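# Carry tube rack through self-closing doors to desk

## Task

Move the tube rack from the counter, through the self-closing doors, onto the desk, using r1, r2 or both. Done only when the rack stands upright on the desk with every tube seated all the way down in a hole, both doors are closed, the grippers have released and the robots have backed away. The rack or any tube touching the floor fails it, and so does any robot toppling or finishing tilted.

## Robot and tools

Robots: r1 and r2 are identical Hello Robot Stretch 3 units. Each has a two-wheel differential base (0.33 m long, 0.34 m wide) with a passive rear omni wheel, a lift on a vertical mast, and a telescoping arm that reaches out to the robot's right side, ending in a wrist (yaw, pitch, roll) and a two-finger gripper. The base cannot strafe, so to move the gripper forward you drive the base. Turns pivot about the point midway between the drive wheels, 0.05 m behind the front edge. Stowed (arm in, wrist folded) the robot sweeps a 0.28 m radius when turning; an unfolded level wrist reaches past that.

Frames: the base frame sits on the floor between the drive wheels, x forward, y left, z up. hand_pose is reported in it, at the point where closed fingertips meet; with wrist joints at zero that frame's x points up, y back along the arm toward the mast, z toward the rear. Odometry frame is the base frame at the scene start; base_odometry counts wheel turns only, so slip looks like travel. Heading is positive to the left, -3.142 to 3.142. Each robot reports in its own frames, so relative positions come only from images, lidar_m, wrist_depth_mm and head_depth_mm.

execute_actions: argument actions is a list holding one action or none (empty list just returns state and images). An action is an object keyed by "r1" and/or "r2"; each may contain base, joints, contact_limits. base holds exactly one command, both relative offsets from where the base last measured itself: translate_m (metres, -1 to 1, positive forward) or rotate_rad (radians, -3.2 to 3.2, positive counter-clockwise seen from above). joints holds absolute targets by name: lift_m 0 to 1.1 (arm height on mast), arm_m 0 to 0.52 (extension), wrist_yaw_rad -1.345 to 4.42 (0 along the arm, positive swings toward the front, 3.0 folds over the base), wrist_pitch_rad -1.57 to 0.451 (0 level, negative tips fingers down), wrist_roll_rad -2.911 to 2.911 (0 fingers side by side), gripper_m -0.089 to 0.179 (larger is wider; real fingertip gap is 0.007 to 0.025 m less, zero below 0.007), head_pan_rad -3.953 to 1.73 (0 forward, positive left, -1.57 along the arm), head_tilt_rad -1.53 to 0.419 (negative down). contact_limits takes arm_m as a motor_effort percentage 1 to 100; the arm stops with contact_stop near that effort and holds no harder until the next action. All motions in an action start together. Unnamed joints, bases or robots may keep pushing toward older targets. Unknown keys or out-of-range values reject the whole call. cameras lists which images to return: r1_head_camera, r1_nav_camera, r1_wrist_camera, r2_head_camera, r2_nav_camera, r2_wrist_camera, or "all"; omitted or null means all, [] means none. A reported stop cancels the rest of that reply's motion calls.

wait: seconds 0 to 10; commands nothing, returns state and images. zoom_image: camera plus region [x0, y0, x1, y1] in pixels of that camera's latest full image, at most 504x504. finished_scene: scene is the current scene number; ends it irreversibly and reports success.

Result lines: base_status and joint_status tell how each motion of the last accepted action ended: done (for the base, wheels turned the full amount even if slipping), off_target (stopped short and may still push), contact_stop, time_out, torque_fault (target dropped). on_its_own covers uncommanded parts; "held at" is a held target, not a position. motor_effort is percent of maximum, positive toward larger joint values, bracket = peak in the last action; readings carry per-motor bias and noise. Positive wheel effort pushes forward. turned_by_wheels and turned_by_imu give rotation since the last result; base_tilt gives forward/right lean in degrees with a fixed bias up to about 4. lidar_m: 12 distances in metres from the base origin, 30-degree sectors starting straight ahead and going counter-clockwise (4th left, 7th behind, 10th right), plane 0.17 m above floor, range 0.15 to 12, "-" nothing; misses glass, own body, thin legs; mast and low lift hide some sectors. wrist_depth_mm (45 to 1000) and head_depth_mm (280 to 4000, image sideways) are 7x7 grids of median depth.

Base speed is 0.30 m/s and 1.9 rad/s only if lift_m < 0.30, arm_m < 0.03 and wrist_yaw_rad > 2.54; otherwise 0.10 m/s and 0.63 rad/s.

Gripping: command gripper_m below the object's width; release by going at least 0.02 above where contact began. Neither reading nor status proves a grasp; look. Too much squeeze triggers a stall guard that weakens the grip; resend a different value to regrip.

Hazards: fold or unfold the wrist only with lift_m 0.32 to 0.95, wrist_pitch_rad -0.4, roll near 0; after folding, lift may go down to 0.25. With yaw below -0.4 keep pitch at -0.5 or lower. Arm and lift stop and go slack on firm contact; a slack lift can sink under load or keep pressing. Base, wrist and head have no contact stop and push on. Wrist servos overloaded for several seconds shut off for 10 s. Pushing against something rigid with the gripper above about 0.45 m, repeating a push after a contact_stop, driving while holding something fixed, or snagging furniture (especially reversing) can tip the robot; undo in small steps, free the gripper, lower lift to about 0.2. Robots pressing base to base is a failure; no line reports robot contact. Equal drive commands can differ by up to 2.5 cm per metre, so joint carries can strain hands. Loose objects may get small random shoves. Avoid drops, slams and hard impacts.

Each tool is called after "Request:" as name([rows], argument=value, ...), one row to a line, values as JSON.

## Session

Request:
execute_actions(actions=[])

Scene clock: 0.00 s.
r1.base_odometry: x=+0.000 y=+0.000 heading=+0.000 (m, m, rad; r1's odometry frame)
r1.turned_by_wheels: +0.000 (rad since the last result)
r1.turned_by_imu: +0.000 (rad since the last result)
r1.base_tilt: forward=-1.6 right=+1.2 (deg)
r1.lidar_m: 1.40 1.40 1.37 1.36 1.47 1.29 1.27 1.37 1.81 1.79 1.94 2.92
r1.head_depth_mm: 1769 2799 3248 3325 2723 2702 2359 / 2001 2748 3301 3345 2724 2743 2364 / 1986 2986 3379 3401 2819 2765 2400 / 1981 2949 3421 3428 2859 2835 2370 / 1975 2933 3523 3528 3530 3489 2260 / 1952 2944 3478 1362 3417 3324 1491 / 1970 2712 2912 2888 2848 2841 2426
r1.base_status: not commanded
r1.joint_positions: lift_m=+0.366 arm_m=+0.003 wrist_yaw_rad=+2.904 wrist_pitch_rad=-0.390 wrist_roll_rad=+0.004 gripper_m=+0.037 head_pan_rad=-0.017 head_tilt_rad=+0.005
r1.joint_status: not commanded
r1.motor_effort: left_wheel=+0 right_wheel=+0 lift_m=+25 arm_m=-1 wrist_yaw_rad=-1 wrist_pitch_rad=+7 wrist_roll_rad=+0 gripper_m=+0 head_pan_rad=+0 head_tilt_rad=+2 (%)
r1.hand_pose: x=+0.0325 y=+0.0736 z=+0.3851 quat_wxyz=(+0.219, +0.706, +0.053, +0.671) (m; r1's base frame)
r1.wrist_depth_mm: - - - - - - - / - - - - - - - / - - - - - - - / - - - - - - - / 844 - 843 821 841 823 815 / 696 - 690 680 692 665 652 / 596 - 566 581 557 577 563
r2.base_odometry: x=+0.000 y=+0.000 heading=+0.000 (m, m, rad; r2's odometry frame)
r2.turned_by_wheels: +0.000 (rad since the last result)
r2.turned_by_imu: +0.000 (rad since the last result)
r2.base_tilt: forward=-1.1 right=+0.4 (deg)
r2.lidar_m: 2.65 2.30 2.31 1.77 1.56 1.56 0.94 0.82 0.82 0.96 1.70 1.39
r2.head_depth_mm: 1746 2540 2762 2755 2738 2731 2030 / 1742 2595 3042 3039 3066 2938 2228 / 1755 2594 3353 3282 3300 3196 2220 / 1770 2631 3080 3040 3089 3056 2225 / 1778 2635 2786 2766 2778 2788 2196 / 1775 2469 2550 2564 2552 2548 2189 / 1779 2322 2348 2350 2342 2363 2187
r2.base_status: not commanded
r2.joint_positions: lift_m=+0.322 arm_m=-0.001 wrist_yaw_rad=+2.964 wrist_pitch_rad=-0.443 wrist_roll_rad=+0.004 gripper_m=+0.037 head_pan_rad=+0.017 head_tilt_rad=+0.009
r2.joint_status: not commanded
r2.motor_effort: left_wheel=+0 right_wheel=+0 lift_m=+20 arm_m=+0 wrist_yaw_rad=+0 wrist_pitch_rad=+6 wrist_roll_rad=+0 gripper_m=-1 head_pan_rad=+0 head_tilt_rad=+1 (%)
r2.hand_pose: x=+0.0177 y=+0.0738 z=+0.3287 quat_wxyz=(+0.216, +0.702, +0.093, +0.672) (m; r2's base frame)
r2.wrist_depth_mm: - - - - - - - / - - - - - - - / - - - - - - - / 812 786 803 818 837 818 827 / 656 664 687 653 671 679 667 / 554 551 - 560 578 559 568 / 471 507 - - 473 484 486
pictures: r1_head_camera (sideways: a quarter turn clockwise sets it upright), r1_nav_camera (sideways: a quarter turn counterclockwise sets it upright), r1_wrist_camera, r2_head_camera (sideways: a quarter turn clockwise sets it upright), r2_nav_camera (sideways: a quarter turn counterclockwise sets it upright), r2_wrist_camera
Images, in order (width x height): r1_head_camera 896x504, r1_nav_camera 672x504, r1_wrist_camera 644x364, r2_head_camera 896x504, r2_nav_camera 672x504, r2_wrist_camera 644x364.

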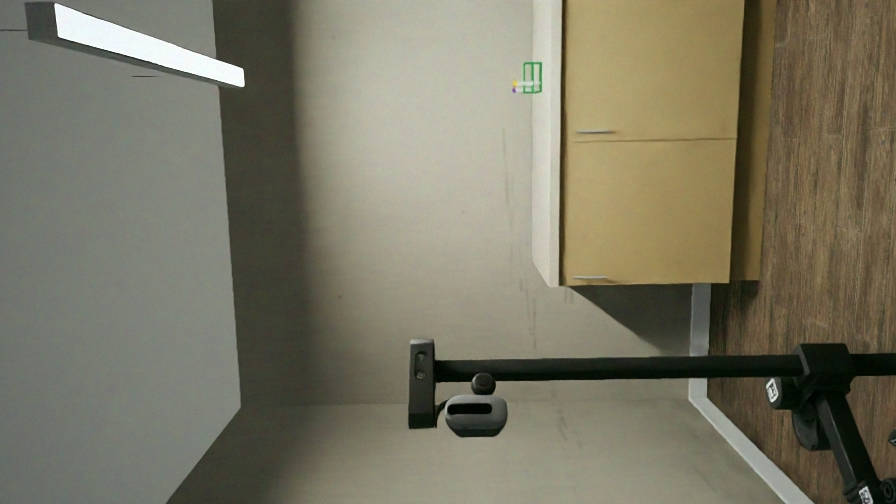

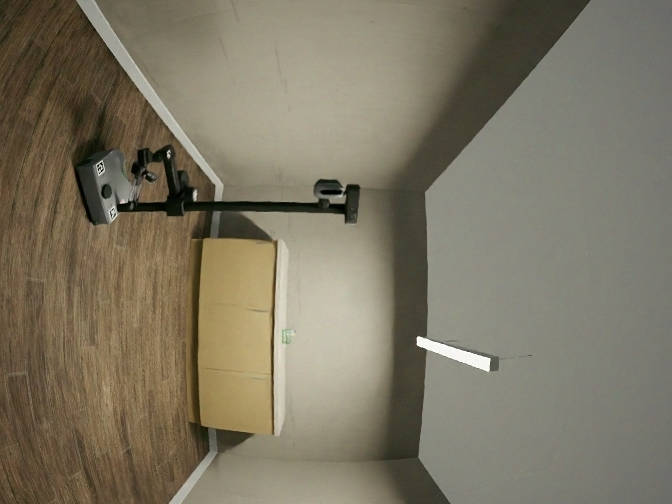

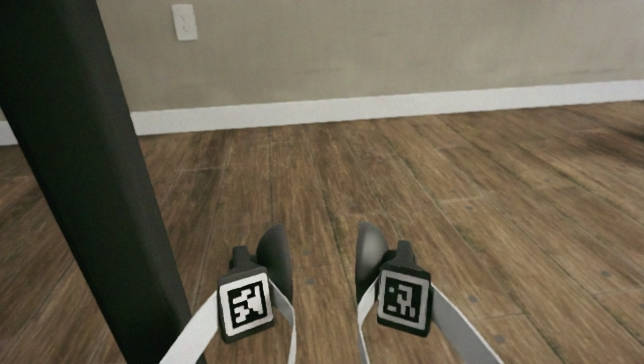

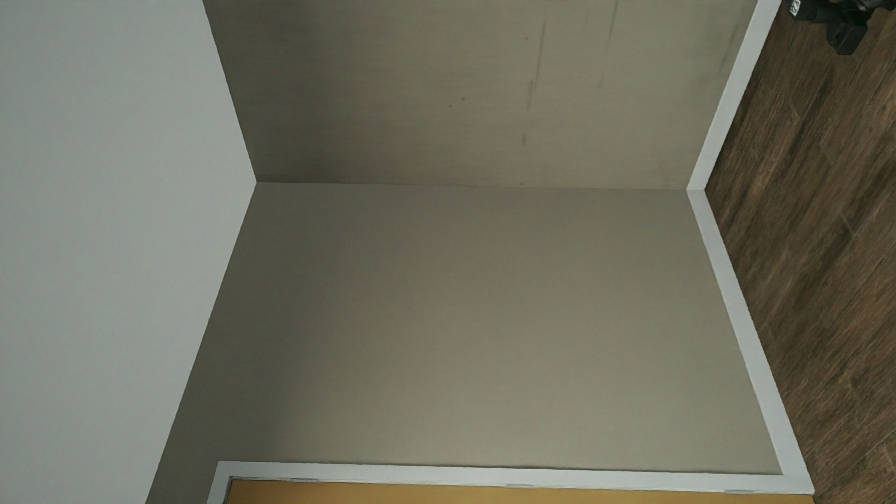

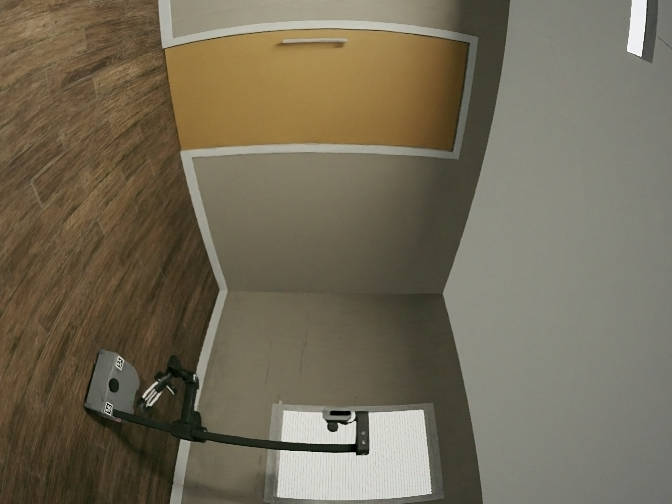

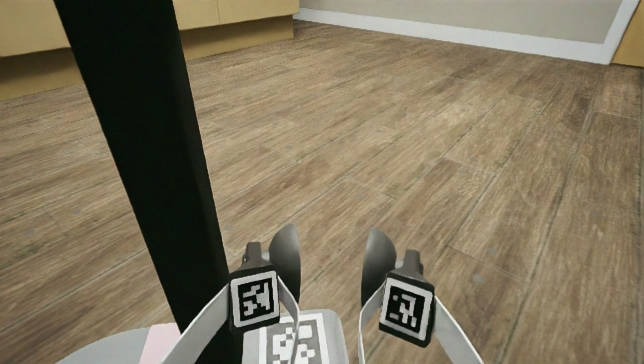

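Request:
execute_actions([
  {"r1":{"base":{"rotate_rad":-0.76},"joints":{"lift_m":0.27}},"r2":{"base":{"rotate_rad":1.69},"joints":{"lift_m":0.27}}},
], cameras=[])

Request:
execute_actions([
  {"r1":{"base":{"translate_m":1.0}},"r2":{"base":{"translate_m":0.75}}},
], cameras=[])

Request:
execute_actions([
  {"r1":{"base":{"translate_m":0.54}},"r2":{"base":{"translate_m":0.5}}},
], cameras=[])

Request:
execute_actions([
  {"r1":{"base":{"rotate_rad":0.59},"joints":{"head_pan_rad":-1.57,"head_tilt_rad":-0.4}},"r2":{"base":{"rotate_rad":2.17},"joints":{"head_pan_rad":-1.57,"head_tilt_rad":-0.5}}},
], cameras=[])

Request:
execute_actions([
  {"r1":{"joints":{"lift_m":0.85}},"r2":{"joints":{"lift_m":0.92,"wrist_pitch_rad":-0.4}}},
], cameras=["r1_head_camera","r2_head_camera","r2_nav_camera"])

Scene clock: 3.03 s.
r1.base_odometry: x=+0.000 y=+0.000 heading=-0.760 (m, m, rad; r1's odometry frame)
r1.turned_by_wheels: -0.760 (rad since the last result)
r1.turned_by_imu: -0.748 (rad since the last result)
r1.base_tilt: forward=-1.6 right=+1.2 (deg)
r1.lidar_m: 2.30 2.89 1.40 1.47 1.36 1.38 1.37 1.27 1.28 1.63 1.79 1.81
r1.head_depth_mm: 1995 2084 2102 2131 2112 2145 2125 / 1992 2342 2355 2369 2362 2384 2264 / 1992 2585 2670 2695 2687 2691 2371 / 1980 2851 3047 3102 3099 3086 2397 / 1999 2939 3604 3681 3665 3421 2401 / 1985 2933 3628 3635 3584 3110 2375 / 1964 2883 3408 3354 2822 2794 2441
r1.base_status: done
r1.joint_positions: lift_m=+0.270 arm_m=+0.003 wrist_yaw_rad=+2.904 wrist_pitch_rad=-0.391 wrist_roll_rad=+0.004 gripper_m=+0.037 head_pan_rad=-0.017 head_tilt_rad=+0.005
r1.joint_status: all done
r1.motor_effort: left_wheel=+1(5) right_wheel=-1(8) lift_m=+21(19) arm_m=-1(1) wrist_yaw_rad=+0(0) wrist_pitch_rad=+8(8) wrist_roll_rad=+0(0) gripper_m=+1(0) head_pan_rad=-1(0) head_tilt_rad=+2(2) (%)
r1.hand_pose: x=+0.0324 y=+0.0735 z=+0.2890 quat_wxyz=(+0.219, +0.706, +0.054, +0.671) (m; r1's base frame)
r1.wrist_depth_mm: - - - - - - - / - - - - - - - / - - - - - - - / 833 902 871 851 831 828 818 / 681 - 678 664 677 641 640 / 554 - 566 548 562 537 537 / 477 - - 475 450 463 453
r2.base_odometry: x=+0.000 y=+0.000 heading=+1.690 (m, m, rad; r2's odometry frame)
r2.turned_by_wheels: +1.690 (rad since the last result)
r2.turned_by_imu: +1.702 (rad since the last result)
r2.base_tilt: forward=-1.2 right=+0.4 (deg)
r2.lidar_m: 1.67 1.55 1.34 0.89 0.82 0.83 1.04 2.19 1.33 2.49 2.30 2.34
r2.head_depth_mm: 1748 2571 2675 2639 2623 2638 2237 / 1748 2577 2999 2970 2881 2807 2171 / 1667 2619 2846 2847 2225 1997 2018 / 1556 2547 2582 2586 2188 1849 1872 / 1690 2366 2429 2402 2151 1718 1715 / 1788 2249 2253 2248 1869 1609 1594 / 1794 2113 2083 2081 2041 1498 1487
r2.base_status: done
r2.joint_positions: lift_m=+0.270 arm_m=-0.001 wrist_yaw_rad=+2.964 wrist_pitch_rad=-0.444 wrist_roll_rad=+0.004 gripper_m=+0.037 head_pan_rad=+0.017 head_tilt_rad=+0.009
r2.joint_status: all done
r2.motor_effort: left_wheel=-1(7) right_wheel=+2(14) lift_m=+14(19) arm_m=+0(1) wrist_yaw_rad=+1(0) wrist_pitch_rad=+7(7) wrist_roll_rad=+1(1) gripper_m=-1(0) head_pan_rad=+0(0) head_tilt_rad=+1(1) (%)
r2.hand_pose: x=+0.0177 y=+0.0736 z=+0.2772 quat_wxyz=(+0.217, +0.702, +0.094, +0.672) (m; r2's base frame)
r2.wrist_depth_mm: 622 - 870 - - - - / 667 - 953 - - - - / 709 - 930 938 937 952 946 / 686 705 715 722 728 733 733 / 576 579 592 586 581 589 583 / 486 507 - 510 507 497 499 / - - - - 418 425 434
pictures: none
No camera images: the call's "cameras" was empty. Leave "cameras" out to get every camera's image.

Scene clock: 8.07 s.
r1.base_odometry: x=+0.725 y=-0.689 heading=-0.760 (m, m, rad; r1's odometry frame)
r1.turned_by_wheels: +0.000 (rad since the last result)
r1.turned_by_imu: +0.006 (rad since the last result)
r1.base_tilt: forward=-1.6 right=+1.2 (deg)
r1.lidar_m: 1.54 2.07 1.28 2.09 1.95 1.98 2.23 2.08 1.93 1.28 1.20 1.22
r1.head_depth_mm: 1401 1419 1412 1422 1425 1423 1438 / 1576 1566 1579 1583 1588 1594 1593 / 1769 1774 1787 1790 1793 1821 1821 / 1933 2063 2067 2086 2099 2097 2075 / 2003 2414 2419 2471 2446 2494 2289 / 1967 2699 2774 2719 2773 2776 2419 / 1983 2587 2650 2620 2580 2609 2205
r1.base_status: done
r1.joint_positions: lift_m=+0.270 arm_m=+0.003 wrist_yaw_rad=+2.904 wrist_pitch_rad=-0.391 wrist_roll_rad=+0.004 gripper_m=+0.037 head_pan_rad=-0.017 head_tilt_rad=+0.005
r1.joint_status: not commanded
r1.motor_effort: left_wheel=+1(7) right_wheel=-1(7) lift_m=+21(21) arm_m=-1(1) wrist_yaw_rad=+1(0) wrist_pitch_rad=+8(8) wrist_roll_rad=+0(0) gripper_m=+0(0) head_pan_rad=-1(0) head_tilt_rad=+2(2) (%)
r1.hand_pose: x=+0.0324 y=+0.0735 z=+0.2890 quat_wxyz=(+0.219, +0.706, +0.054, +0.671) (m; r1's base frame)
r1.wrist_depth_mm: - - - - - - - / - - - - - - - / - - - - - - - / 837 881 846 849 832 818 815 / 683 - 684 659 687 647 651 / 558 - 568 557 562 540 529 / 474 - - 470 448 457 452
r2.base_odometry: x=-0.089 y=+0.745 heading=+1.690 (m, m, rad; r2's odometry frame)
r2.turned_by_wheels: +0.000 (rad since the last result)
r2.turned_by_imu: +0.004 (rad since the last result)
r2.base_tilt: forward=-1.2 right=+0.4 (deg)
r2.lidar_m: 1.02 0.95 0.96 1.38 1.27 1.28 1.62 3.16 1.19 2.01 1.86 1.52
r2.head_depth_mm: 1757 2157 2160 2146 2136 2031 1998 / 1752 2244 2221 2226 2218 1316 1319 / 1766 2029 2057 2032 1987 1226 1205 / 1773 1876 1867 1878 1841 1125 1110 / 1699 1725 1728 1721 1687 1042 1026 / 1600 1599 1609 1604 1600 1036 958 / 1504 1501 1502 1504 1505 1029 898
r2.base_status: done
r2.joint_positions: lift_m=+0.270 arm_m=-0.001 wrist_yaw_rad=+2.964 wrist_pitch_rad=-0.444 wrist_roll_rad=+0.004 gripper_m=+0.037 head_pan_rad=+0.017 head_tilt_rad=+0.009
r2.joint_status: not commanded
r2.motor_effort: left_wheel=-1(5) right_wheel=+2(13) lift_m=+13(13) arm_m=-1(0) wrist_yaw_rad=+0(0) wrist_pitch_rad=+8(7) wrist_roll_rad=+1(1) gripper_m=-1(1) head_pan_rad=+0(0) head_tilt_rad=+1(1) (%)
r2.hand_pose: x=+0.0177 y=+0.0736 z=+0.2771 quat_wxyz=(+0.217, +0.702, +0.094, +0.672) (m; r2's base frame)
r2.wrist_depth_mm: 966 - - - - 871 733 / - - - - - 926 773 / 909 - 931 953 951 943 852 / 704 703 720 709 715 739 735 / 580 579 594 592 590 588 599 / 491 507 - 510 510 500 493 / - - - - 419 429 431
pictures: none
No camera images: the call's "cameras" was empty. Leave "cameras" out to get every camera's image.

Scene clock: 11.43 s.
r1.base_odometry: x=+1.116 y=-1.061 heading=-0.760 (m, m, rad; r1's odometry frame)
r1.turned_by_wheels: +0.000 (rad since the last result)
r1.turned_by_imu: +0.003 (rad since the last result)
r1.base_tilt: forward=-1.6 right=+1.1 (deg)
r1.lidar_m: 1.14 1.63 1.26 2.14 2.27 2.30 2.70 2.51 1.41 0.95 0.87 0.90
r1.head_depth_mm: 1026 1027 1029 1032 1034 1042 1041 / 1141 1157 1157 1158 1156 1157 1175 / 1300 1309 1304 1310 1315 1322 1323 / 1488 1498 1511 1509 1520 1517 1529 / 1756 1764 1779 1793 1792 1793 1797 / 1998 2152 2179 2184 2212 2215 2175 / 1968 2197 2174 2211 2187 2167 2160
r1.base_status: done
r1.joint_positions: lift_m=+0.270 arm_m=+0.003 wrist_yaw_rad=+2.904 wrist_pitch_rad=-0.391 wrist_roll_rad=+0.004 gripper_m=+0.037 head_pan_rad=-0.017 head_tilt_rad=+0.005
r1.joint_status: not commanded
r1.motor_effort: left_wheel=+0(8) right_wheel=+0(8) lift_m=+20(20) arm_m=-1(1) wrist_yaw_rad=+1(0) wrist_pitch_rad=+8(8) wrist_roll_rad=+0(0) gripper_m=+0(1) head_pan_rad=-1(0) head_tilt_rad=+2(2) (%)
r1.hand_pose: x=+0.0324 y=+0.0735 z=+0.2890 quat_wxyz=(+0.219, +0.706, +0.054, +0.671) (m; r1's base frame)
r1.wrist_depth_mm: - - - - - - - / - - - - - - - / - - - - - - - / 819 905 856 841 831 821 814 / 676 - 665 668 679 651 650 / 549 - 567 548 558 533 530 / 477 - - 477 446 456 449
r2.base_odometry: x=-0.148 y=+1.241 heading=+1.690 (m, m, rad; r2's odometry frame)
r2.turned_by_wheels: +0.000 (rad since the last result)
r2.turned_by_imu: +0.003 (rad since the last result)
r2.base_tilt: forward=-1.1 right=+0.4 (deg)
r2.lidar_m: 0.59 0.54 0.55 0.70 1.57 1.59 2.01 3.56 1.17 1.68 1.56 0.87
r2.head_depth_mm: 1737 1756 1770 1760 1766 1063 808 / 1606 1635 1628 1629 1637 1056 732 / 1499 1484 1494 1494 1485 1054 692 / 1374 1366 1373 1374 1365 1046 689 / 1276 1279 1271 1270 1273 1042 687 / 1185 1181 1178 1185 1181 1033 683 / 1109 1105 1108 1107 1108 1029 681
r2.base_status: done
r2.joint_positions: lift_m=+0.270 arm_m=-0.001 wrist_yaw_rad=+2.964 wrist_pitch_rad=-0.444 wrist_roll_rad=+0.004 gripper_m=+0.037 head_pan_rad=+0.017 head_tilt_rad=+0.009
r2.joint_status: not commanded
r2.motor_effort: left_wheel=-2(6) right_wheel=+2(11) lift_m=+14(13) arm_m=-1(1) wrist_yaw_rad=+0(0) wrist_pitch_rad=+7(7) wrist_roll_rad=+1(0) gripper_m=-1(1) head_pan_rad=+1(0) head_tilt_rad=+1(3) (%)
r2.hand_pose: x=+0.0177 y=+0.0736 z=+0.2771 quat_wxyz=(+0.217, +0.702, +0.094, +0.672) (m; r2's base frame)
r2.wrist_depth_mm: - - - 765 614 502 426 / - - - 876 641 526 444 / 917 - 921 885 778 574 467 / 697 694 713 723 725 654 538 / 576 580 596 586 589 603 559 / 493 505 - 512 508 500 505 / - - - - 412 434 432
pictures: none
No camera images: the call's "cameras" was empty. Leave "cameras" out to get every camera's image.

Scene clock: 14.00 s.
r1.base_odometry: x=+1.116 y=-1.061 heading=-0.170 (m, m, rad; r1's odometry frame)
r1.turned_by_wheels: +0.590 (rad since the last result)
r1.turned_by_imu: +0.582 (rad since the last result)
r1.base_tilt: forward=-1.6 right=+1.2 (deg)
r1.lidar_m: 1.64 1.12 2.38 2.27 2.33 2.64 2.52 1.31 0.93 0.87 0.91 1.21
r1.head_depth_mm: 734 778 833 900 977 1066 1168 / 734 779 839 902 975 1058 1170 / 735 768 832 894 982 1063 1174 / 733 777 828 893 972 1061 1150 / 728 783 838 903 980 1069 1176 / 735 784 840 902 984 1072 1179 / 737 783 837 905 981 1069 1177
r1.base_status: done
r1.joint_positions: lift_m=+0.270 arm_m=+0.003 wrist_yaw_rad=+2.904 wrist_pitch_rad=-0.391 wrist_roll_rad=+0.004 gripper_m=+0.037 head_pan_rad=-1.563 head_tilt_rad=-0.395
r1.joint_status: all done
r1.motor_effort: left_wheel=-1(4) right_wheel=+2(10) lift_m=+20(21) arm_m=-1(1) wrist_yaw_rad=-1(0) wrist_pitch_rad=+8(8) wrist_roll_rad=+0(0) gripper_m=+0(0) head_pan_rad=-5(64) head_tilt_rad=-1(20) (%)
r1.hand_pose: x=+0.0324 y=+0.0735 z=+0.2890 quat_wxyz=(+0.219, +0.706, +0.054, +0.671) (m; r1's base frame)
r1.wrist_depth_mm: - - - - - - - / - - - - - - 981 / - - - - - - 924 / 838 912 854 854 832 844 812 / 674 - 675 669 677 658 644 / 557 - 556 542 560 534 536 / 472 - - 478 448 456 454
r2.base_odometry: x=-0.148 y=+1.241 heading=-2.423 (m, m, rad; r2's odometry frame)
r2.turned_by_wheels: +2.170 (rad since the last result)
r2.turned_by_imu: +2.187 (rad since the last result)
r2.base_tilt: forward=-1.2 right=+0.4 (deg)
r2.lidar_m: 1.57 1.61 2.15 3.55 2.31 1.64 1.56 0.80 0.57 0.55 0.56 0.76
r2.head_depth_mm: 958 1039 1131 825 650 725 844 / 954 1043 1127 827 649 723 844 / 953 1041 1132 820 649 727 842 / 959 1042 1125 807 648 726 841 / 955 1039 1126 826 650 726 841 / 953 1035 1119 827 647 724 845 / 946 1041 1119 826 649 727 840
r2.base_status: done
r2.joint_positions: lift_m=+0.270 arm_m=-0.001 wrist_yaw_rad=+2.964 wrist_pitch_rad=-0.444 wrist_roll_rad=+0.004 gripper_m=+0.037 head_pan_rad=-1.563 head_tilt_rad=-0.494
r2.joint_status: all done
r2.motor_effort: left_wheel=-1(6) right_wheel=+2(14) lift_m=+14(13) arm_m=-1(1) wrist_yaw_rad=+0(0) wrist_pitch_rad=+7(7) wrist_roll_rad=+1(1) gripper_m=+0(0) head_pan_rad=-3(44) head_tilt_rad=-4(24) (%)
r2.hand_pose: x=+0.0177 y=+0.0735 z=+0.2771 quat_wxyz=(+0.217, +0.702, +0.094, +0.672) (m; r2's base frame)
r2.wrist_depth_mm: - - - - - - - / 958 - - - - - - / 937 - 925 951 941 952 975 / 711 708 734 715 722 745 721 / 572 581 601 590 589 585 601 / 489 503 - 512 507 499 504 / - - - - 416 433 431
pictures: none
No camera images: the call's "cameras" was empty. Leave "cameras" out to get every camera's image.

Scene clock: 20.73 s.
r1.base_odometry: x=+1.116 y=-1.061 heading=-0.170 (m, m, rad; r1's odometry frame)
r1.turned_by_wheels: +0.000 (rad since the last result)
r1.turned_by_imu: +0.002 (rad since the last result)
r1.base_tilt: forward=-1.6 right=+1.1 (deg)
r1.lidar_m: 1.64 1.12 2.38 2.27 2.33 2.64 2.51 1.31 0.93 0.87 0.91 1.21
r1.head_depth_mm: 728 780 833 898 977 1066 1164 / 733 785 836 903 973 1061 1173 / 733 766 835 893 981 1067 1163 / 733 776 830 897 978 1061 1154 / 723 780 838 902 983 1076 1176 / 732 784 838 906 979 1070 1176 / 733 784 837 905 980 1070 1178
r1.base_status: not commanded
r1.joint_positions: lift_m=+0.850 arm_m=+0.003 wrist_yaw_rad=+2.904 wrist_pitch_rad=-0.391 wrist_roll_rad=+0.004 gripper_m=+0.037 head_pan_rad=-1.563 head_tilt_rad=-0.395
r1.joint_status: all done
r1.motor_effort: left_wheel=-1(1) right_wheel=+2(2) lift_m=+31(33) arm_m=-1(1) wrist_yaw_rad=+0(0) wrist_pitch_rad=+8(8) wrist_roll_rad=+0(0) gripper_m=+0(0) head_pan_rad=-5(5) head_tilt_rad=-2(2) (%)
r1.hand_pose: x=+0.0324 y=+0.0735 z=+0.8685 quat_wxyz=(+0.219, +0.706, +0.054, +0.671) (m; r1's base frame)
r1.wrist_depth_mm: - - - - - - - / - - - - - - - / - - - - - - - / - - - - - - - / - - - - - - - / - - - - - - - / - - - - - - -
r2.base_odometry: x=-0.148 y=+1.241 heading=-2.423 (m, m, rad; r2's odometry frame)
r2.turned_by_wheels: +0.000 (rad since the last result)
r2.turned_by_imu: -0.001 (rad since the last result)
r2.base_tilt: forward=-1.2 right=+0.4 (deg)
r2.lidar_m: 1.57 1.61 2.15 3.55 2.31 1.64 1.56 0.80 0.57 0.55 0.56 0.76
r2.head_depth_mm: 957 1041 1127 827 649 704 - / 957 1042 1128 831 650 723 - / 955 1040 1129 821 650 726 - / 955 1038 1119 804 650 725 - / 953 1034 1123 828 647 726 - / 951 1035 1127 828 646 727 844 / 951 1035 1120 826 648 725 844
r2.base_status: not commanded
r2.joint_positions: lift_m=+0.920 arm_m=-0.001 wrist_yaw_rad=+2.964 wrist_pitch_rad=-0.419 wrist_roll_rad=+0.004 gripper_m=+0.037 head_pan_rad=-1.563 head_tilt_rad=-0.494
r2.joint_status: all done
r2.motor_effort: left_wheel=-2(2) right_wheel=+2(2) lift_m=+24(24) arm_m=-1(1) wrist_yaw_rad=+0(0) wrist_pitch_rad=+8(12) wrist_roll_rad=+0(1) gripper_m=+0(1) head_pan_rad=-4(3) head_tilt_rad=-3(4) (%)
r2.hand_pose: x=+0.0183 y=+0.0768 z=+0.9321 quat_wxyz=(+0.208, +0.703, +0.085, +0.675) (m; r2's base frame)
r2.wrist_depth_mm: - - - - - - - / - - - - - - - / - - - - - - - / - - - - - - - / - - - - - - - / - - - - - - - / - - - - - - -
pictures: r1_head_camera (sideways: a quarter turn clockwise sets it upright), r2_head_camera (sideways: a quarter turn clockwise sets it upright), r2_nav_camera (sideways: a quarter turn counterclockwise sets it upright)
Images, in order (width x height): r1_head_camera 896x504, r2_head_camera 896x504, r2_nav_camera 672x504.

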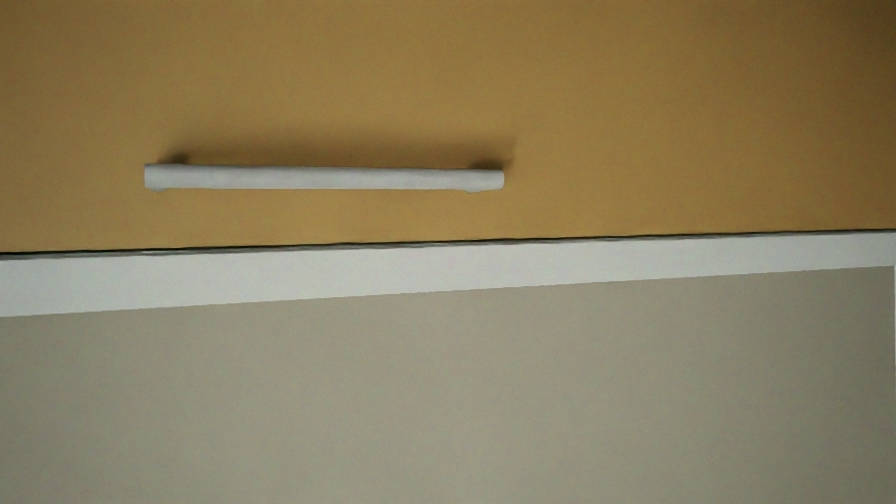

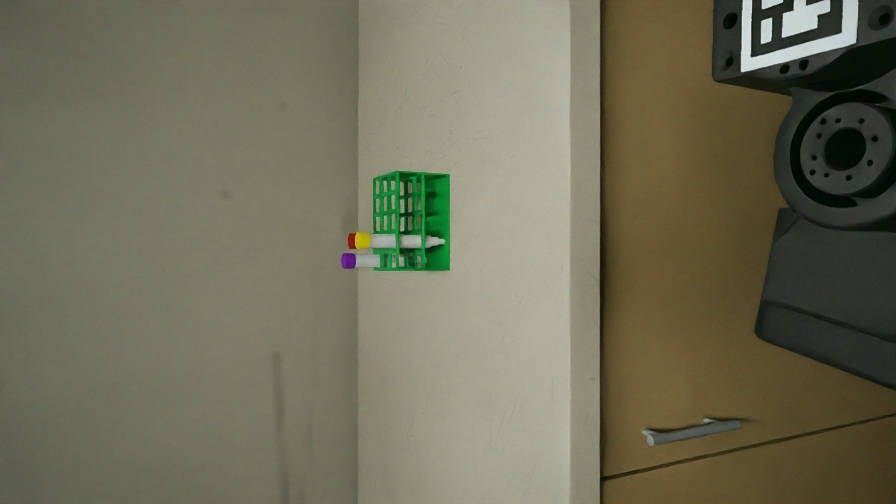

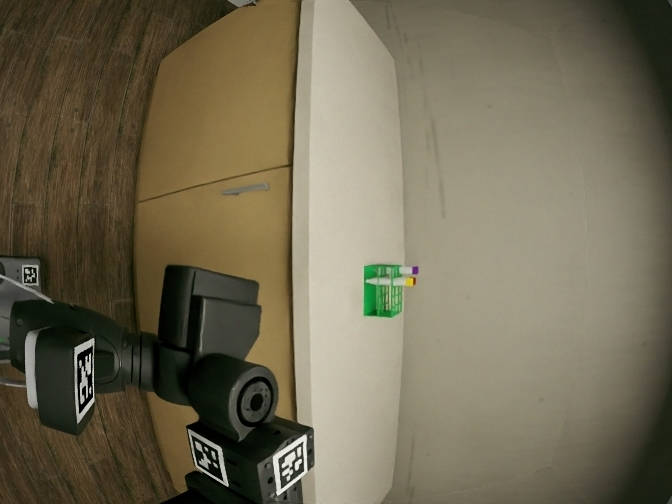

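Request:
execute_actions([
  {"r1":{"joints":{"wrist_yaw_rad":0,"gripper_m":0.12,"lift_m":0.9}},"r2":{"joints":{"wrist_yaw_rad":0,"gripper_m":0.179}}},
], cameras=[])

Request:
execute_actions([
  {"r1":{"joints":{"wrist_pitch_rad":0,"arm_m":0.2}},"r2":{"joints":{"wrist_pitch_rad":0,"arm_m":0.1}}},
], cameras=["r1_head_camera","r2_head_camera","r1_wrist_camera","r2_wrist_camera"])

Scene clock: 23.30 s.
r1.base_odometry: x=+1.116 y=-1.061 heading=-0.170 (m, m, rad; r1's odometry frame)
r1.turned_by_wheels: +0.000 (rad since the last result)
r1.turned_by_imu: +0.001 (rad since the last result)
r1.base_tilt: forward=-1.6 right=+1.2 (deg)
r1.lidar_m: 1.64 1.12 2.38 2.27 2.33 2.64 2.51 1.30 0.93 0.87 0.91 1.21
r1.head_depth_mm: 732 783 835 905 977 1062 1178 / 733 783 837 902 972 1063 1140 / 733 768 830 890 983 1061 - / 733 778 830 892 976 1062 1168 / 728 784 840 902 981 1069 1177 / 732 782 836 906 981 1072 1178 / 734 786 839 911 981 1073 1176
r1.base_status: not commanded
r1.joint_positions: lift_m=+0.900 arm_m=+0.003 wrist_yaw_rad=+0.002 wrist_pitch_rad=-0.391 wrist_roll_rad=+0.004 gripper_m=+0.120 head_pan_rad=-1.563 head_tilt_rad=-0.395
r1.joint_status: all done
r1.motor_effort: left_wheel=-2(2) right_wheel=+2(2) lift_m=+30(30) arm_m=-1(1) wrist_yaw_rad=-1(3) wrist_pitch_rad=+8(8) wrist_roll_rad=+0(0) gripper_m=+1(80) head_pan_rad=-5(6) head_tilt_rad=-1(2) (%)
r1.hand_pose: x=-0.0211 y=-0.3755 z=+0.9185 quat_wxyz=(+0.692, +0.138, -0.695, -0.137) (m; r1's base frame)
r1.wrist_depth_mm: 568 572 572 585 603 610 619 / 608 621 623 637 644 665 682 / 647 659 669 693 708 703 728 / 716 725 727 762 765 781 812 / 766 777 801 830 835 856 877 / 839 845 897 902 937 959 975 / 915 - 979 - - - -
r2.base_odometry: x=-0.148 y=+1.241 heading=-2.423 (m, m, rad; r2's odometry frame)
r2.turned_by_wheels: +0.000 (rad since the last result)
r2.turned_by_imu: +0.000 (rad since the last result)
r2.base_tilt: forward=-1.2 right=+0.4 (deg)
r2.lidar_m: 1.57 1.61 2.16 3.56 2.31 1.64 1.56 0.79 0.57 0.54 0.56 0.75
r2.head_depth_mm: 957 1041 1128 827 650 698 - / 957 1040 1125 829 651 714 - / 961 1041 1124 821 650 - - / 954 1037 1121 804 650 721 861 / 954 1038 1119 828 649 725 852 / 953 1033 1120 824 649 728 844 / 953 1034 1122 829 647 726 840
r2.base_status: not commanded
r2.joint_positions: lift_m=+0.920 arm_m=-0.001 wrist_yaw_rad=+0.002 wrist_pitch_rad=-0.419 wrist_roll_rad=+0.004 gripper_m=+0.179 head_pan_rad=-1.563 head_tilt_rad=-0.494
r2.joint_status: all done
r2.motor_effort: left_wheel=-1(2) right_wheel=+2(2) lift_m=+24(24) arm_m=-1(1) wrist_yaw_rad=-2(2) wrist_pitch_rad=+8(8) wrist_roll_rad=+1(1) gripper_m=+1(83) head_pan_rad=-3(4) head_tilt_rad=-3(2) (%)
r2.hand_pose: x=-0.0210 y=-0.3683 z=+0.9321 quat_wxyz=(+0.691, +0.148, -0.692, -0.147) (m; r2's base frame)
r2.wrist_depth_mm: 818 816 814 826 825 843 828 / 497 501 513 521 519 534 538 / 341 346 348 353 356 357 363 / 364 333 331 328 327 325 324 / 400 390 398 394 393 388 385 / 449 450 443 443 436 435 418 / - 516 510 501 499 501 -
pictures: none
No camera images: the call's "cameras" was empty. Leave "cameras" out to get every camera's image.

Scene clock: 26.00 s.
r1.base_odometry: x=+1.116 y=-1.061 heading=-0.170 (m, m, rad; r1's odometry frame)
r1.turned_by_wheels: +0.000 (rad since the last result)
r1.turned_by_imu: +0.001 (rad since the last result)
r1.base_tilt: forward=-1.6 right=+1.1 (deg)
r1.lidar_m: 1.63 1.12 2.38 2.27 2.33 2.63 2.52 1.31 0.93 0.87 0.91 1.21
r1.head_depth_mm: 734 780 838 902 - - 1186 / 734 779 838 902 - - 1168 / 733 766 830 892 - - 1174 / 734 774 833 892 972 1070 1161 / 726 781 840 906 981 1072 1181 / 732 784 838 907 980 1069 1178 / 734 785 843 904 990 1070 1182
r1.base_status: not commanded
r1.joint_positions: lift_m=+0.900 arm_m=+0.200 wrist_yaw_rad=+0.001 wrist_pitch_rad=-0.022 wrist_roll_rad=+0.004 gripper_m=+0.120 head_pan_rad=-1.563 head_tilt_rad=-0.395
r1.joint_status: all done
r1.motor_effort: left_wheel=-1(1) right_wheel=+3(2) lift_m=+30(30) arm_m=+2(2) wrist_yaw_rad=-1(1) wrist_pitch_rad=+10(13) wrist_roll_rad=+0(0) gripper_m=+0(1) head_pan_rad=-5(5) head_tilt_rad=-1(1) (%)
r1.hand_pose: x=-0.0213 y=-0.6003 z=+1.0089 quat_wxyz=(+0.706, +0.008, -0.708, -0.008) (m; r1's base frame)
r1.wrist_depth_mm: 407 412 415 427 436 439 446 / 418 424 422 434 442 453 460 / 423 434 432 442 455 458 469 / 437 445 439 452 463 472 476 / 446 447 448 462 472 478 489 / 456 463 462 477 488 489 499 / 467 475 469 487 497 506 518
r2.base_odometry: x=-0.148 y=+1.241 heading=-2.423 (m, m, rad; r2's odometry frame)
r2.turned_by_wheels: +0.000 (rad since the last result)
r2.turned_by_imu: +0.000 (rad since the last result)
r2.base_tilt: forward=-1.2 right=+0.4 (deg)
r2.lidar_m: 1.57 1.61 2.15 3.56 2.31 1.64 1.56 0.79 0.57 0.55 0.56 0.76
r2.head_depth_mm: 961 1045 1127 829 - - 885 / 957 1042 1124 852 - - 881 / 956 1037 1122 827 - - 863 / 952 1038 1127 817 650 725 840 / 955 1037 1123 852 650 726 844 / 952 1039 1122 826 649 727 844 / 952 1034 1121 827 647 727 843
r2.base_status: not commanded
r2.joint_positions: lift_m=+0.920 arm_m=+0.100 wrist_yaw_rad=+0.001 wrist_pitch_rad=-0.022 wrist_roll_rad=+0.004 gripper_m=+0.179 head_pan_rad=-1.563 head_tilt_rad=-0.494
r2.joint_status: all done
r2.motor_effort: left_wheel=-2(1) right_wheel=+3(2) lift_m=+24(24) arm_m=+2(3) wrist_yaw_rad=-1(2) wrist_pitch_rad=+10(11) wrist_roll_rad=+1(1) gripper_m=+0(0) head_pan_rad=-4(3) head_tilt_rad=-2(3) (%)
r2.hand_pose: x=-0.0211 y=-0.5004 z=+1.0285 quat_wxyz=(+0.706, +0.009, -0.708, -0.008) (m; r2's base frame)
r2.wrist_depth_mm: 769 771 780 783 786 779 774 / 791 790 789 803 788 788 800 / 819 821 804 819 810 802 813 / 832 829 816 831 866 837 852 / 532 588 559 479 589 614 637 / 379 374 383 390 396 404 440 / - 278 290 295 300 301 -
pictures: r1_head_camera (sideways: a quarter turn clockwise sets it upright), r1_wrist_camera, r2_head_camera (sideways: a quarter turn clockwise sets it upright), r2_wrist_camera
Images, in order (width x height): r1_head_camera 896x504, r1_wrist_camera 644x364, r2_head_camera 896x504, r2_wrist_camera 644x364.

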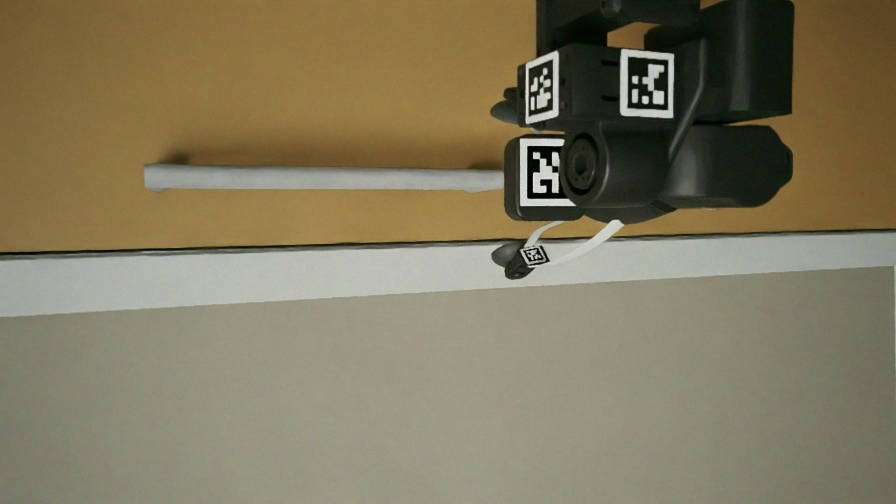

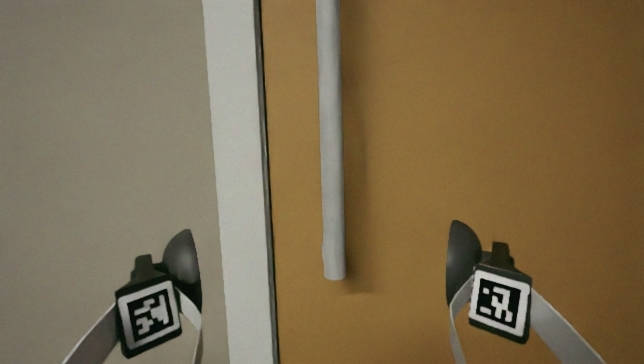

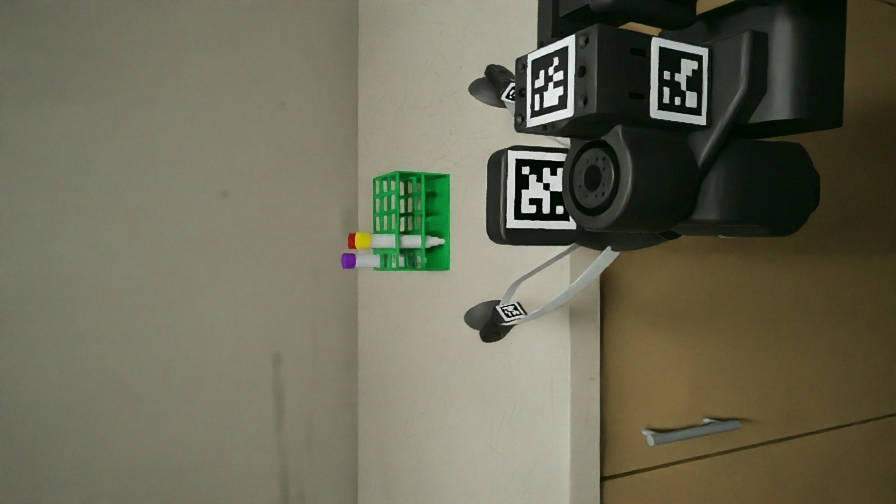

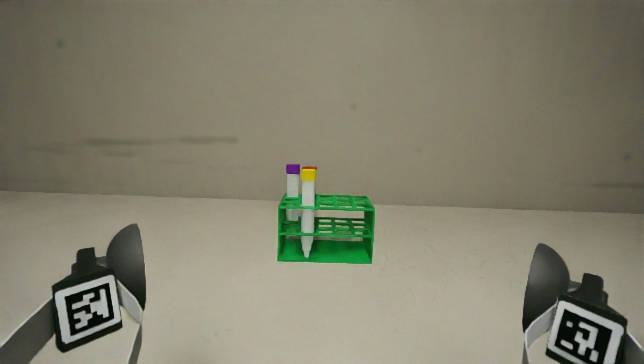

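Request:
execute_actions([
  {"r1":{"base":{"translate_m":-0.02},"joints":{"arm_m":0.38}},"r2":{"joints":{"lift_m":0.87,"arm_m":0.29}}},
], cameras=["r2_head_camera","r1_wrist_camera","r2_wrist_camera"])

Scene clock: 28.70 s.
r1.base_odometry: x=+1.097 y=-1.057 heading=-0.170 (m, m, rad; r1's odometry frame)
r1.turned_by_wheels: +0.000 (rad since the last result)
r1.turned_by_imu: +0.001 (rad since the last result)
r1.base_tilt: forward=-1.6 right=+1.2 (deg)
r1.lidar_m: 1.66 1.14 2.38 2.27 2.33 2.62 2.49 1.31 0.93 0.87 0.91 1.21
r1.head_depth_mm: 735 782 837 882 986 1079 1170 / 732 780 839 880 998 1067 1179 / 733 775 829 - 1003 1066 1167 / 732 782 838 894 972 1059 1154 / 728 779 835 903 979 1068 1171 / 737 783 838 907 983 1070 1177 / 736 785 838 905 983 1075 1176
r1.base_status: done
r1.joint_positions: lift_m=+0.900 arm_m=+0.380 wrist_yaw_rad=+0.000 wrist_pitch_rad=-0.021 wrist_roll_rad=+0.004 gripper_m=+0.120 head_pan_rad=-1.563 head_tilt_rad=-0.395
r1.joint_status: all done
r1.motor_effort: left_wheel=-1(7) right_wheel=+2(5) lift_m=+31(30) arm_m=+2(3) wrist_yaw_rad=+0(0) wrist_pitch_rad=+10(11) wrist_roll_rad=+0(0) gripper_m=+0(0) head_pan_rad=-5(5) head_tilt_rad=-1(1) (%)
r1.hand_pose: x=-0.0213 y=-0.7803 z=+1.0089 quat_wxyz=(+0.706, +0.008, -0.708, -0.008) (m; r1's base frame)
r1.wrist_depth_mm: 241 232 249 252 256 259 264 / 247 238 254 257 261 265 269 / 252 243 259 262 269 272 276 / 257 249 266 269 274 279 283 / 263 255 271 275 279 285 288 / 268 269 280 213 286 293 298 / 273 267 285 286 293 301 305
r2.base_odometry: x=-0.148 y=+1.241 heading=-2.423 (m, m, rad; r2's odometry frame)
r2.turned_by_wheels: +0.000 (rad since the last result)
r2.turned_by_imu: +0.000 (rad since the last result)
r2.base_tilt: forward=-1.1 right=+0.4 (deg)
r2.lidar_m: 1.57 1.61 2.15 3.56 2.31 1.64 1.56 0.80 0.57 0.55 0.56 0.75
r2.head_depth_mm: 955 1041 1125 852 - 756 856 / 952 1041 1127 929 660 726 842 / 959 1038 1130 925 673 729 844 / 953 1036 1120 822 649 726 843 / 955 1039 1121 828 650 725 842 / 950 1039 1117 829 649 726 842 / 951 1035 1116 828 648 727 842
r2.base_status: not commanded
r2.joint_positions: lift_m=+0.870 arm_m=+0.290 wrist_yaw_rad=+0.001 wrist_pitch_rad=-0.021 wrist_roll_rad=+0.004 gripper_m=+0.179 head_pan_rad=-1.563 head_tilt_rad=-0.494
r2.joint_status: all done
r2.motor_effort: left_wheel=-1(2) right_wheel=+2(3) lift_m=+13(20) arm_m=+3(3) wrist_yaw_rad=-1(1) wrist_pitch_rad=+9(10) wrist_roll_rad=+0(1) gripper_m=+0(0) head_pan_rad=-4(3) head_tilt_rad=-3(3) (%)
r2.hand_pose: x=-0.0212 y=-0.6904 z=+0.9795 quat_wxyz=(+0.706, +0.008, -0.708, -0.007) (m; r2's base frame)
r2.wrist_depth_mm: 595 589 604 589 593 595 587 / 605 599 610 613 612 611 610 / 624 618 621 626 619 624 626 / 632 640 630 580 636 642 643 / 384 425 341 274 364 443 455 / 281 274 274 265 281 293 320 / - 203 211 214 218 219 -
pictures: r1_wrist_camera, r2_head_camera (sideways: a quarter turn clockwise sets it upright), r2_wrist_camera
Images, in order (width x height): r1_wrist_camera 644x364, r2_head_camera 896x504, r2_wrist_camera 644x364.

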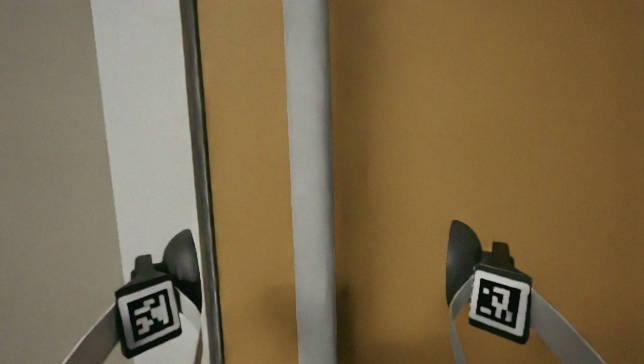

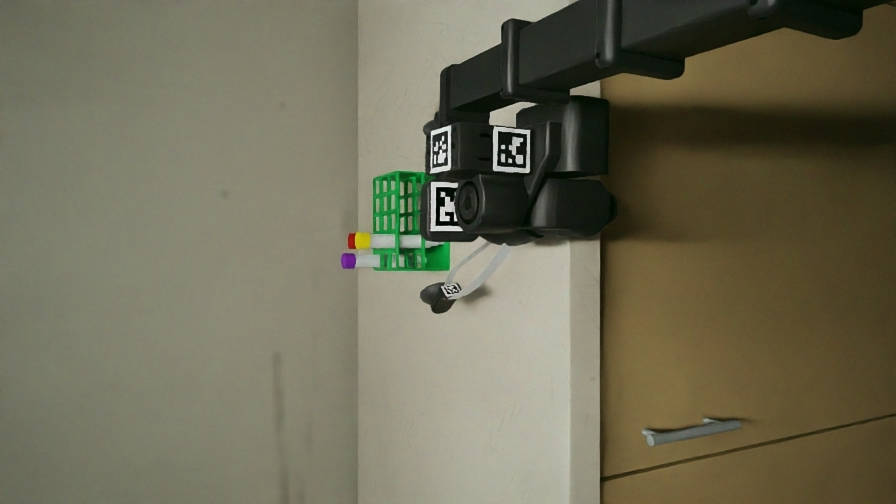

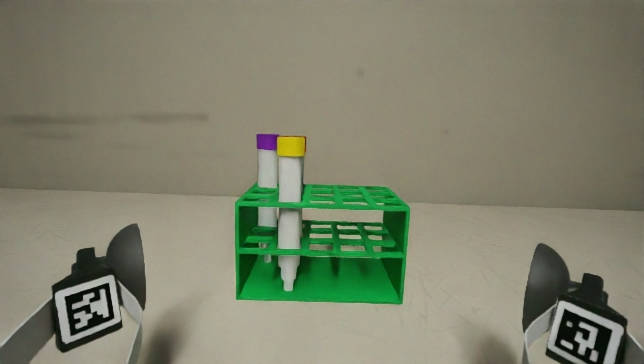

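Request:
execute_actions([
  {"r1":{"base":{"translate_m":0.01},"joints":{"arm_m":0.45}},"r2":{"base":{"translate_m":0.012},"joints":{"lift_m":0.85,"arm_m":0.39}}},
], cameras=["r1_wrist_camera","r2_wrist_camera"])

Request:
execute_actions([
  {"r1":{"joints":{"gripper_m":-0.03}},"r2":{"joints":{"arm_m":0.44}}},
], cameras=["r1_wrist_camera","r2_wrist_camera","r2_head_camera"])

Scene clock: 30.80 s.
r1.base_odometry: x=+1.107 y=-1.059 heading=-0.170 (m, m, rad; r1's odometry frame)
r1.turned_by_wheels: +0.000 (rad since the last result)
r1.turned_by_imu: +0.001 (rad since the last result)
r1.base_tilt: forward=-1.6 right=+1.2 (deg)
r1.lidar_m: 1.65 1.14 2.39 2.27 2.33 2.63 2.50 1.31 0.93 0.87 0.91 1.21
r1.head_depth_mm: 732 782 835 878 - 1062 1175 / 731 780 837 - 976 1060 1182 / 733 768 819 - 990 1067 1169 / 732 775 835 900 966 1050 1172 / 727 775 836 903 983 1064 1175 / 736 784 837 908 976 1066 1182 / 736 784 838 905 980 1081 1184
r1.base_status: done
r1.joint_positions: lift_m=+0.900 arm_m=+0.450 wrist_yaw_rad=+0.000 wrist_pitch_rad=-0.021 wrist_roll_rad=+0.004 gripper_m=+0.120 head_pan_rad=-1.563 head_tilt_rad=-0.395
r1.joint_status: all done
r1.motor_effort: left_wheel=-1(3) right_wheel=+2(8) lift_m=+30(30) arm_m=+2(3) wrist_yaw_rad=+0(0) wrist_pitch_rad=+10(10) wrist_roll_rad=+0(0) gripper_m=+1(0) head_pan_rad=-5(5) head_tilt_rad=-2(1) (%)
r1.hand_pose: x=-0.0213 y=-0.8503 z=+1.0089 quat_wxyz=(+0.706, +0.008, -0.708, -0.008) (m; r1's base frame)
r1.wrist_depth_mm: 165 167 182 115 188 190 193 / 168 170 186 119 192 194 198 / 172 173 190 121 195 199 202 / 176 178 195 124 200 204 207 / 181 180 199 127 204 208 212 / 195 184 203 130 208 214 216 / 200 191 207 133 215 220 223
r2.base_odometry: x=-0.157 y=+1.233 heading=-2.424 (m, m, rad; r2's odometry frame)
r2.turned_by_wheels: +0.000 (rad since the last result)
r2.turned_by_imu: +0.000 (rad since the last result)
r2.base_tilt: forward=-1.2 right=+0.4 (deg)
r2.lidar_m: 1.56 1.60 2.13 3.56 2.33 1.65 1.58 0.79 0.57 0.54 0.56 0.76
r2.head_depth_mm: 956 1041 1124 827 - - 873 / 955 1039 1130 957 622 726 845 / 955 1040 1126 - 621 726 839 / 953 1038 1124 795 647 726 840 / 955 1033 1122 826 649 725 842 / 949 1041 1121 827 648 725 844 / 953 1032 1116 827 648 725 839
r2.base_status: done
r2.joint_positions: lift_m=+0.850 arm_m=+0.390 wrist_yaw_rad=+0.001 wrist_pitch_rad=-0.021 wrist_roll_rad=+0.004 gripper_m=+0.179 head_pan_rad=-1.563 head_tilt_rad=-0.494
r2.joint_status: all done
r2.motor_effort: left_wheel=-2(2) right_wheel=+2(10) lift_m=+13(8) arm_m=+3(3) wrist_yaw_rad=+0(1) wrist_pitch_rad=+9(10) wrist_roll_rad=+0(0) gripper_m=-1(0) head_pan_rad=-3(4) head_tilt_rad=-3(3) (%)
r2.hand_pose: x=-0.0212 y=-0.7904 z=+0.9595 quat_wxyz=(+0.706, +0.008, -0.708, -0.007) (m; r2's base frame)
r2.wrist_depth_mm: 507 497 498 502 493 505 499 / 515 514 513 510 511 513 512 / 524 530 515 515 528 524 525 / 538 542 207 179 532 538 549 / 329 362 168 198 199 338 390 / 240 230 168 165 178 220 270 / - 172 172 169 179 178 -
pictures: r1_wrist_camera, r2_wrist_camera
Images, in order (width x height): r1_wrist_camera 644x364, r2_wrist_camera 644x364.

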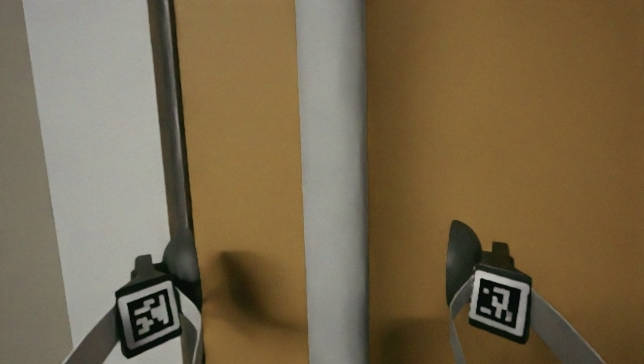

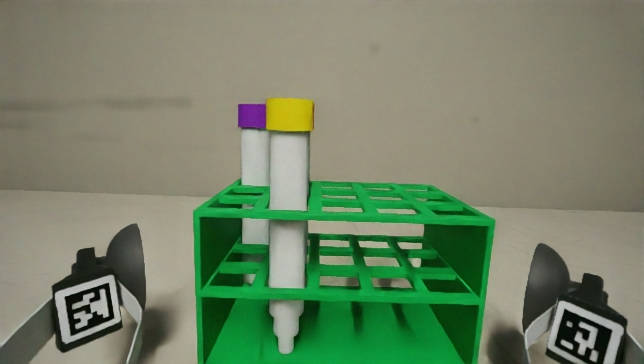

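Scene clock: 32.80 s.
r1.base_odometry: x=+1.107 y=-1.059 heading=-0.170 (m, m, rad; r1's odometry frame)
r1.turned_by_wheels: +0.000 (rad since the last result)
r1.turned_by_imu: +0.000 (rad since the last result)
r1.base_tilt: forward=-1.6 right=+1.2 (deg)
r1.lidar_m: 1.64 1.14 2.38 2.27 2.33 2.62 2.51 1.31 0.93 0.87 0.91 1.21
r1.head_depth_mm: 729 777 836 878 - 1058 1165 / 727 779 833 - 975 1060 1170 / 728 761 813 - 991 1057 1161 / 728 778 831 899 958 1050 1172 / 730 775 836 901 984 1071 1176 / 734 782 836 905 981 1065 1176 / 735 783 840 910 982 1072 1179
r1.base_status: not commanded
r1.joint_positions: lift_m=+0.900 arm_m=+0.450 wrist_yaw_rad=-0.014 wrist_pitch_rad=-0.021 wrist_roll_rad=+0.004 gripper_m=-0.029 head_pan_rad=-1.563 head_tilt_rad=-0.395
r1.joint_status: all done
r1.motor_effort: left_wheel=-5(5) right_wheel=+15(15) lift_m=+31(31) arm_m=+1(2) wrist_yaw_rad=+10(10) wrist_pitch_rad=+10(10) wrist_roll_rad=+0(0) gripper_m=-19(94) head_pan_rad=-6(5) head_tilt_rad=-2(1) (%)
r1.hand_pose: x=-0.0249 y=-0.8504 z=+1.0091 quat_wxyz=(+0.706, +0.003, -0.708, -0.012) (m; r1's base frame)
r1.wrist_depth_mm: 163 167 177 111 184 189 193 / 165 169 181 114 189 191 197 / 169 173 185 116 192 197 201 / 173 177 189 119 198 202 205 / 177 180 194 121 202 207 211 / 181 184 196 123 208 211 218 / 187 188 204 165 211 216 222
r2.base_odometry: x=-0.157 y=+1.233 heading=-2.424 (m, m, rad; r2's odometry frame)
r2.turned_by_wheels: +0.000 (rad since the last result)
r2.turned_by_imu: +0.000 (rad since the last result)
r2.base_tilt: forward=-1.2 right=+0.4 (deg)
r2.lidar_m: 1.56 1.60 2.14 3.57 2.33 1.65 1.58 0.80 0.57 0.54 0.56 0.75
r2.head_depth_mm: 956 1041 1128 828 651 - 861 / 957 1042 1129 - 650 726 839 / 954 1041 1128 - 647 723 843 / 951 1040 1111 786 647 727 839 / 953 1036 1119 829 648 726 845 / 950 1039 1126 827 650 728 842 / 950 1035 1118 827 649 724 840
r2.base_status: not commanded
r2.joint_positions: lift_m=+0.850 arm_m=+0.440 wrist_yaw_rad=+0.001 wrist_pitch_rad=-0.021 wrist_roll_rad=+0.004 gripper_m=+0.179 head_pan_rad=-1.563 head_tilt_rad=-0.494
r2.joint_status: all done
r2.motor_effort: left_wheel=-2(2) right_wheel=+3(3) lift_m=+13(14) arm_m=+3(2) wrist_yaw_rad=-1(1) wrist_pitch_rad=+9(9) wrist_roll_rad=+1(0) gripper_m=+0(0) head_pan_rad=-4(3) head_tilt_rad=-3(1) (%)
r2.hand_pose: x=-0.0212 y=-0.8404 z=+0.9595 quat_wxyz=(+0.706, +0.008, -0.708, -0.008) (m; r2's base frame)
r2.wrist_depth_mm: 447 453 451 454 454 456 449 / 465 460 463 461 466 469 462 / 473 478 151 471 474 475 478 / 485 488 155 489 485 487 494 / 327 331 106 111 129 135 383 / 239 109 145 156 167 128 272 / - 129 112 116 130 131 -
pictures: r1_wrist_camera, r2_head_camera (sideways: a quarter turn clockwise sets it upright), r2_wrist_camera
Images, in order (width x height): r1_wrist_camera 644x364, r2_head_camera 896x504, r2_wrist_camera 644x364.

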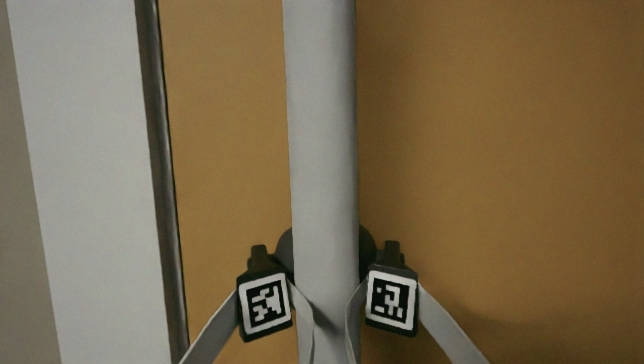

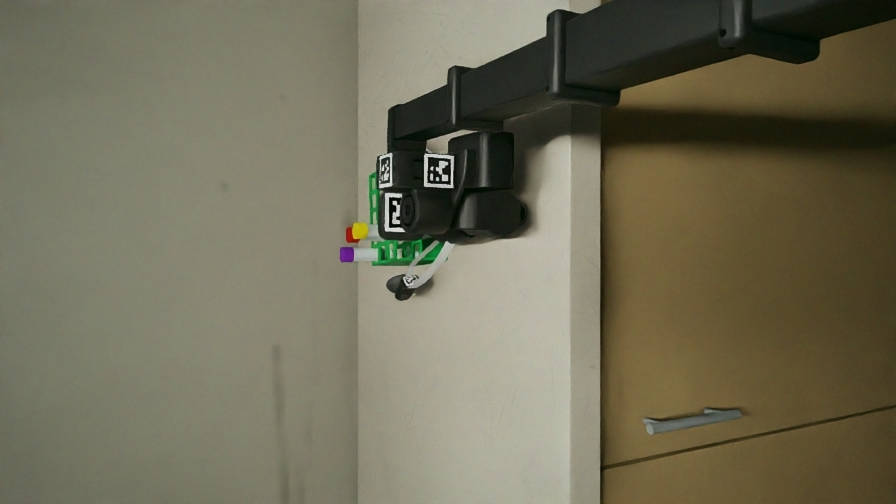

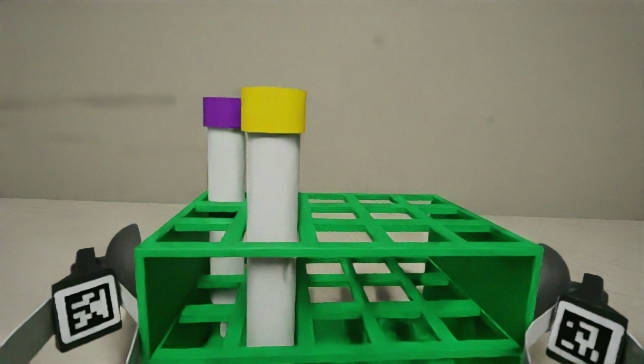

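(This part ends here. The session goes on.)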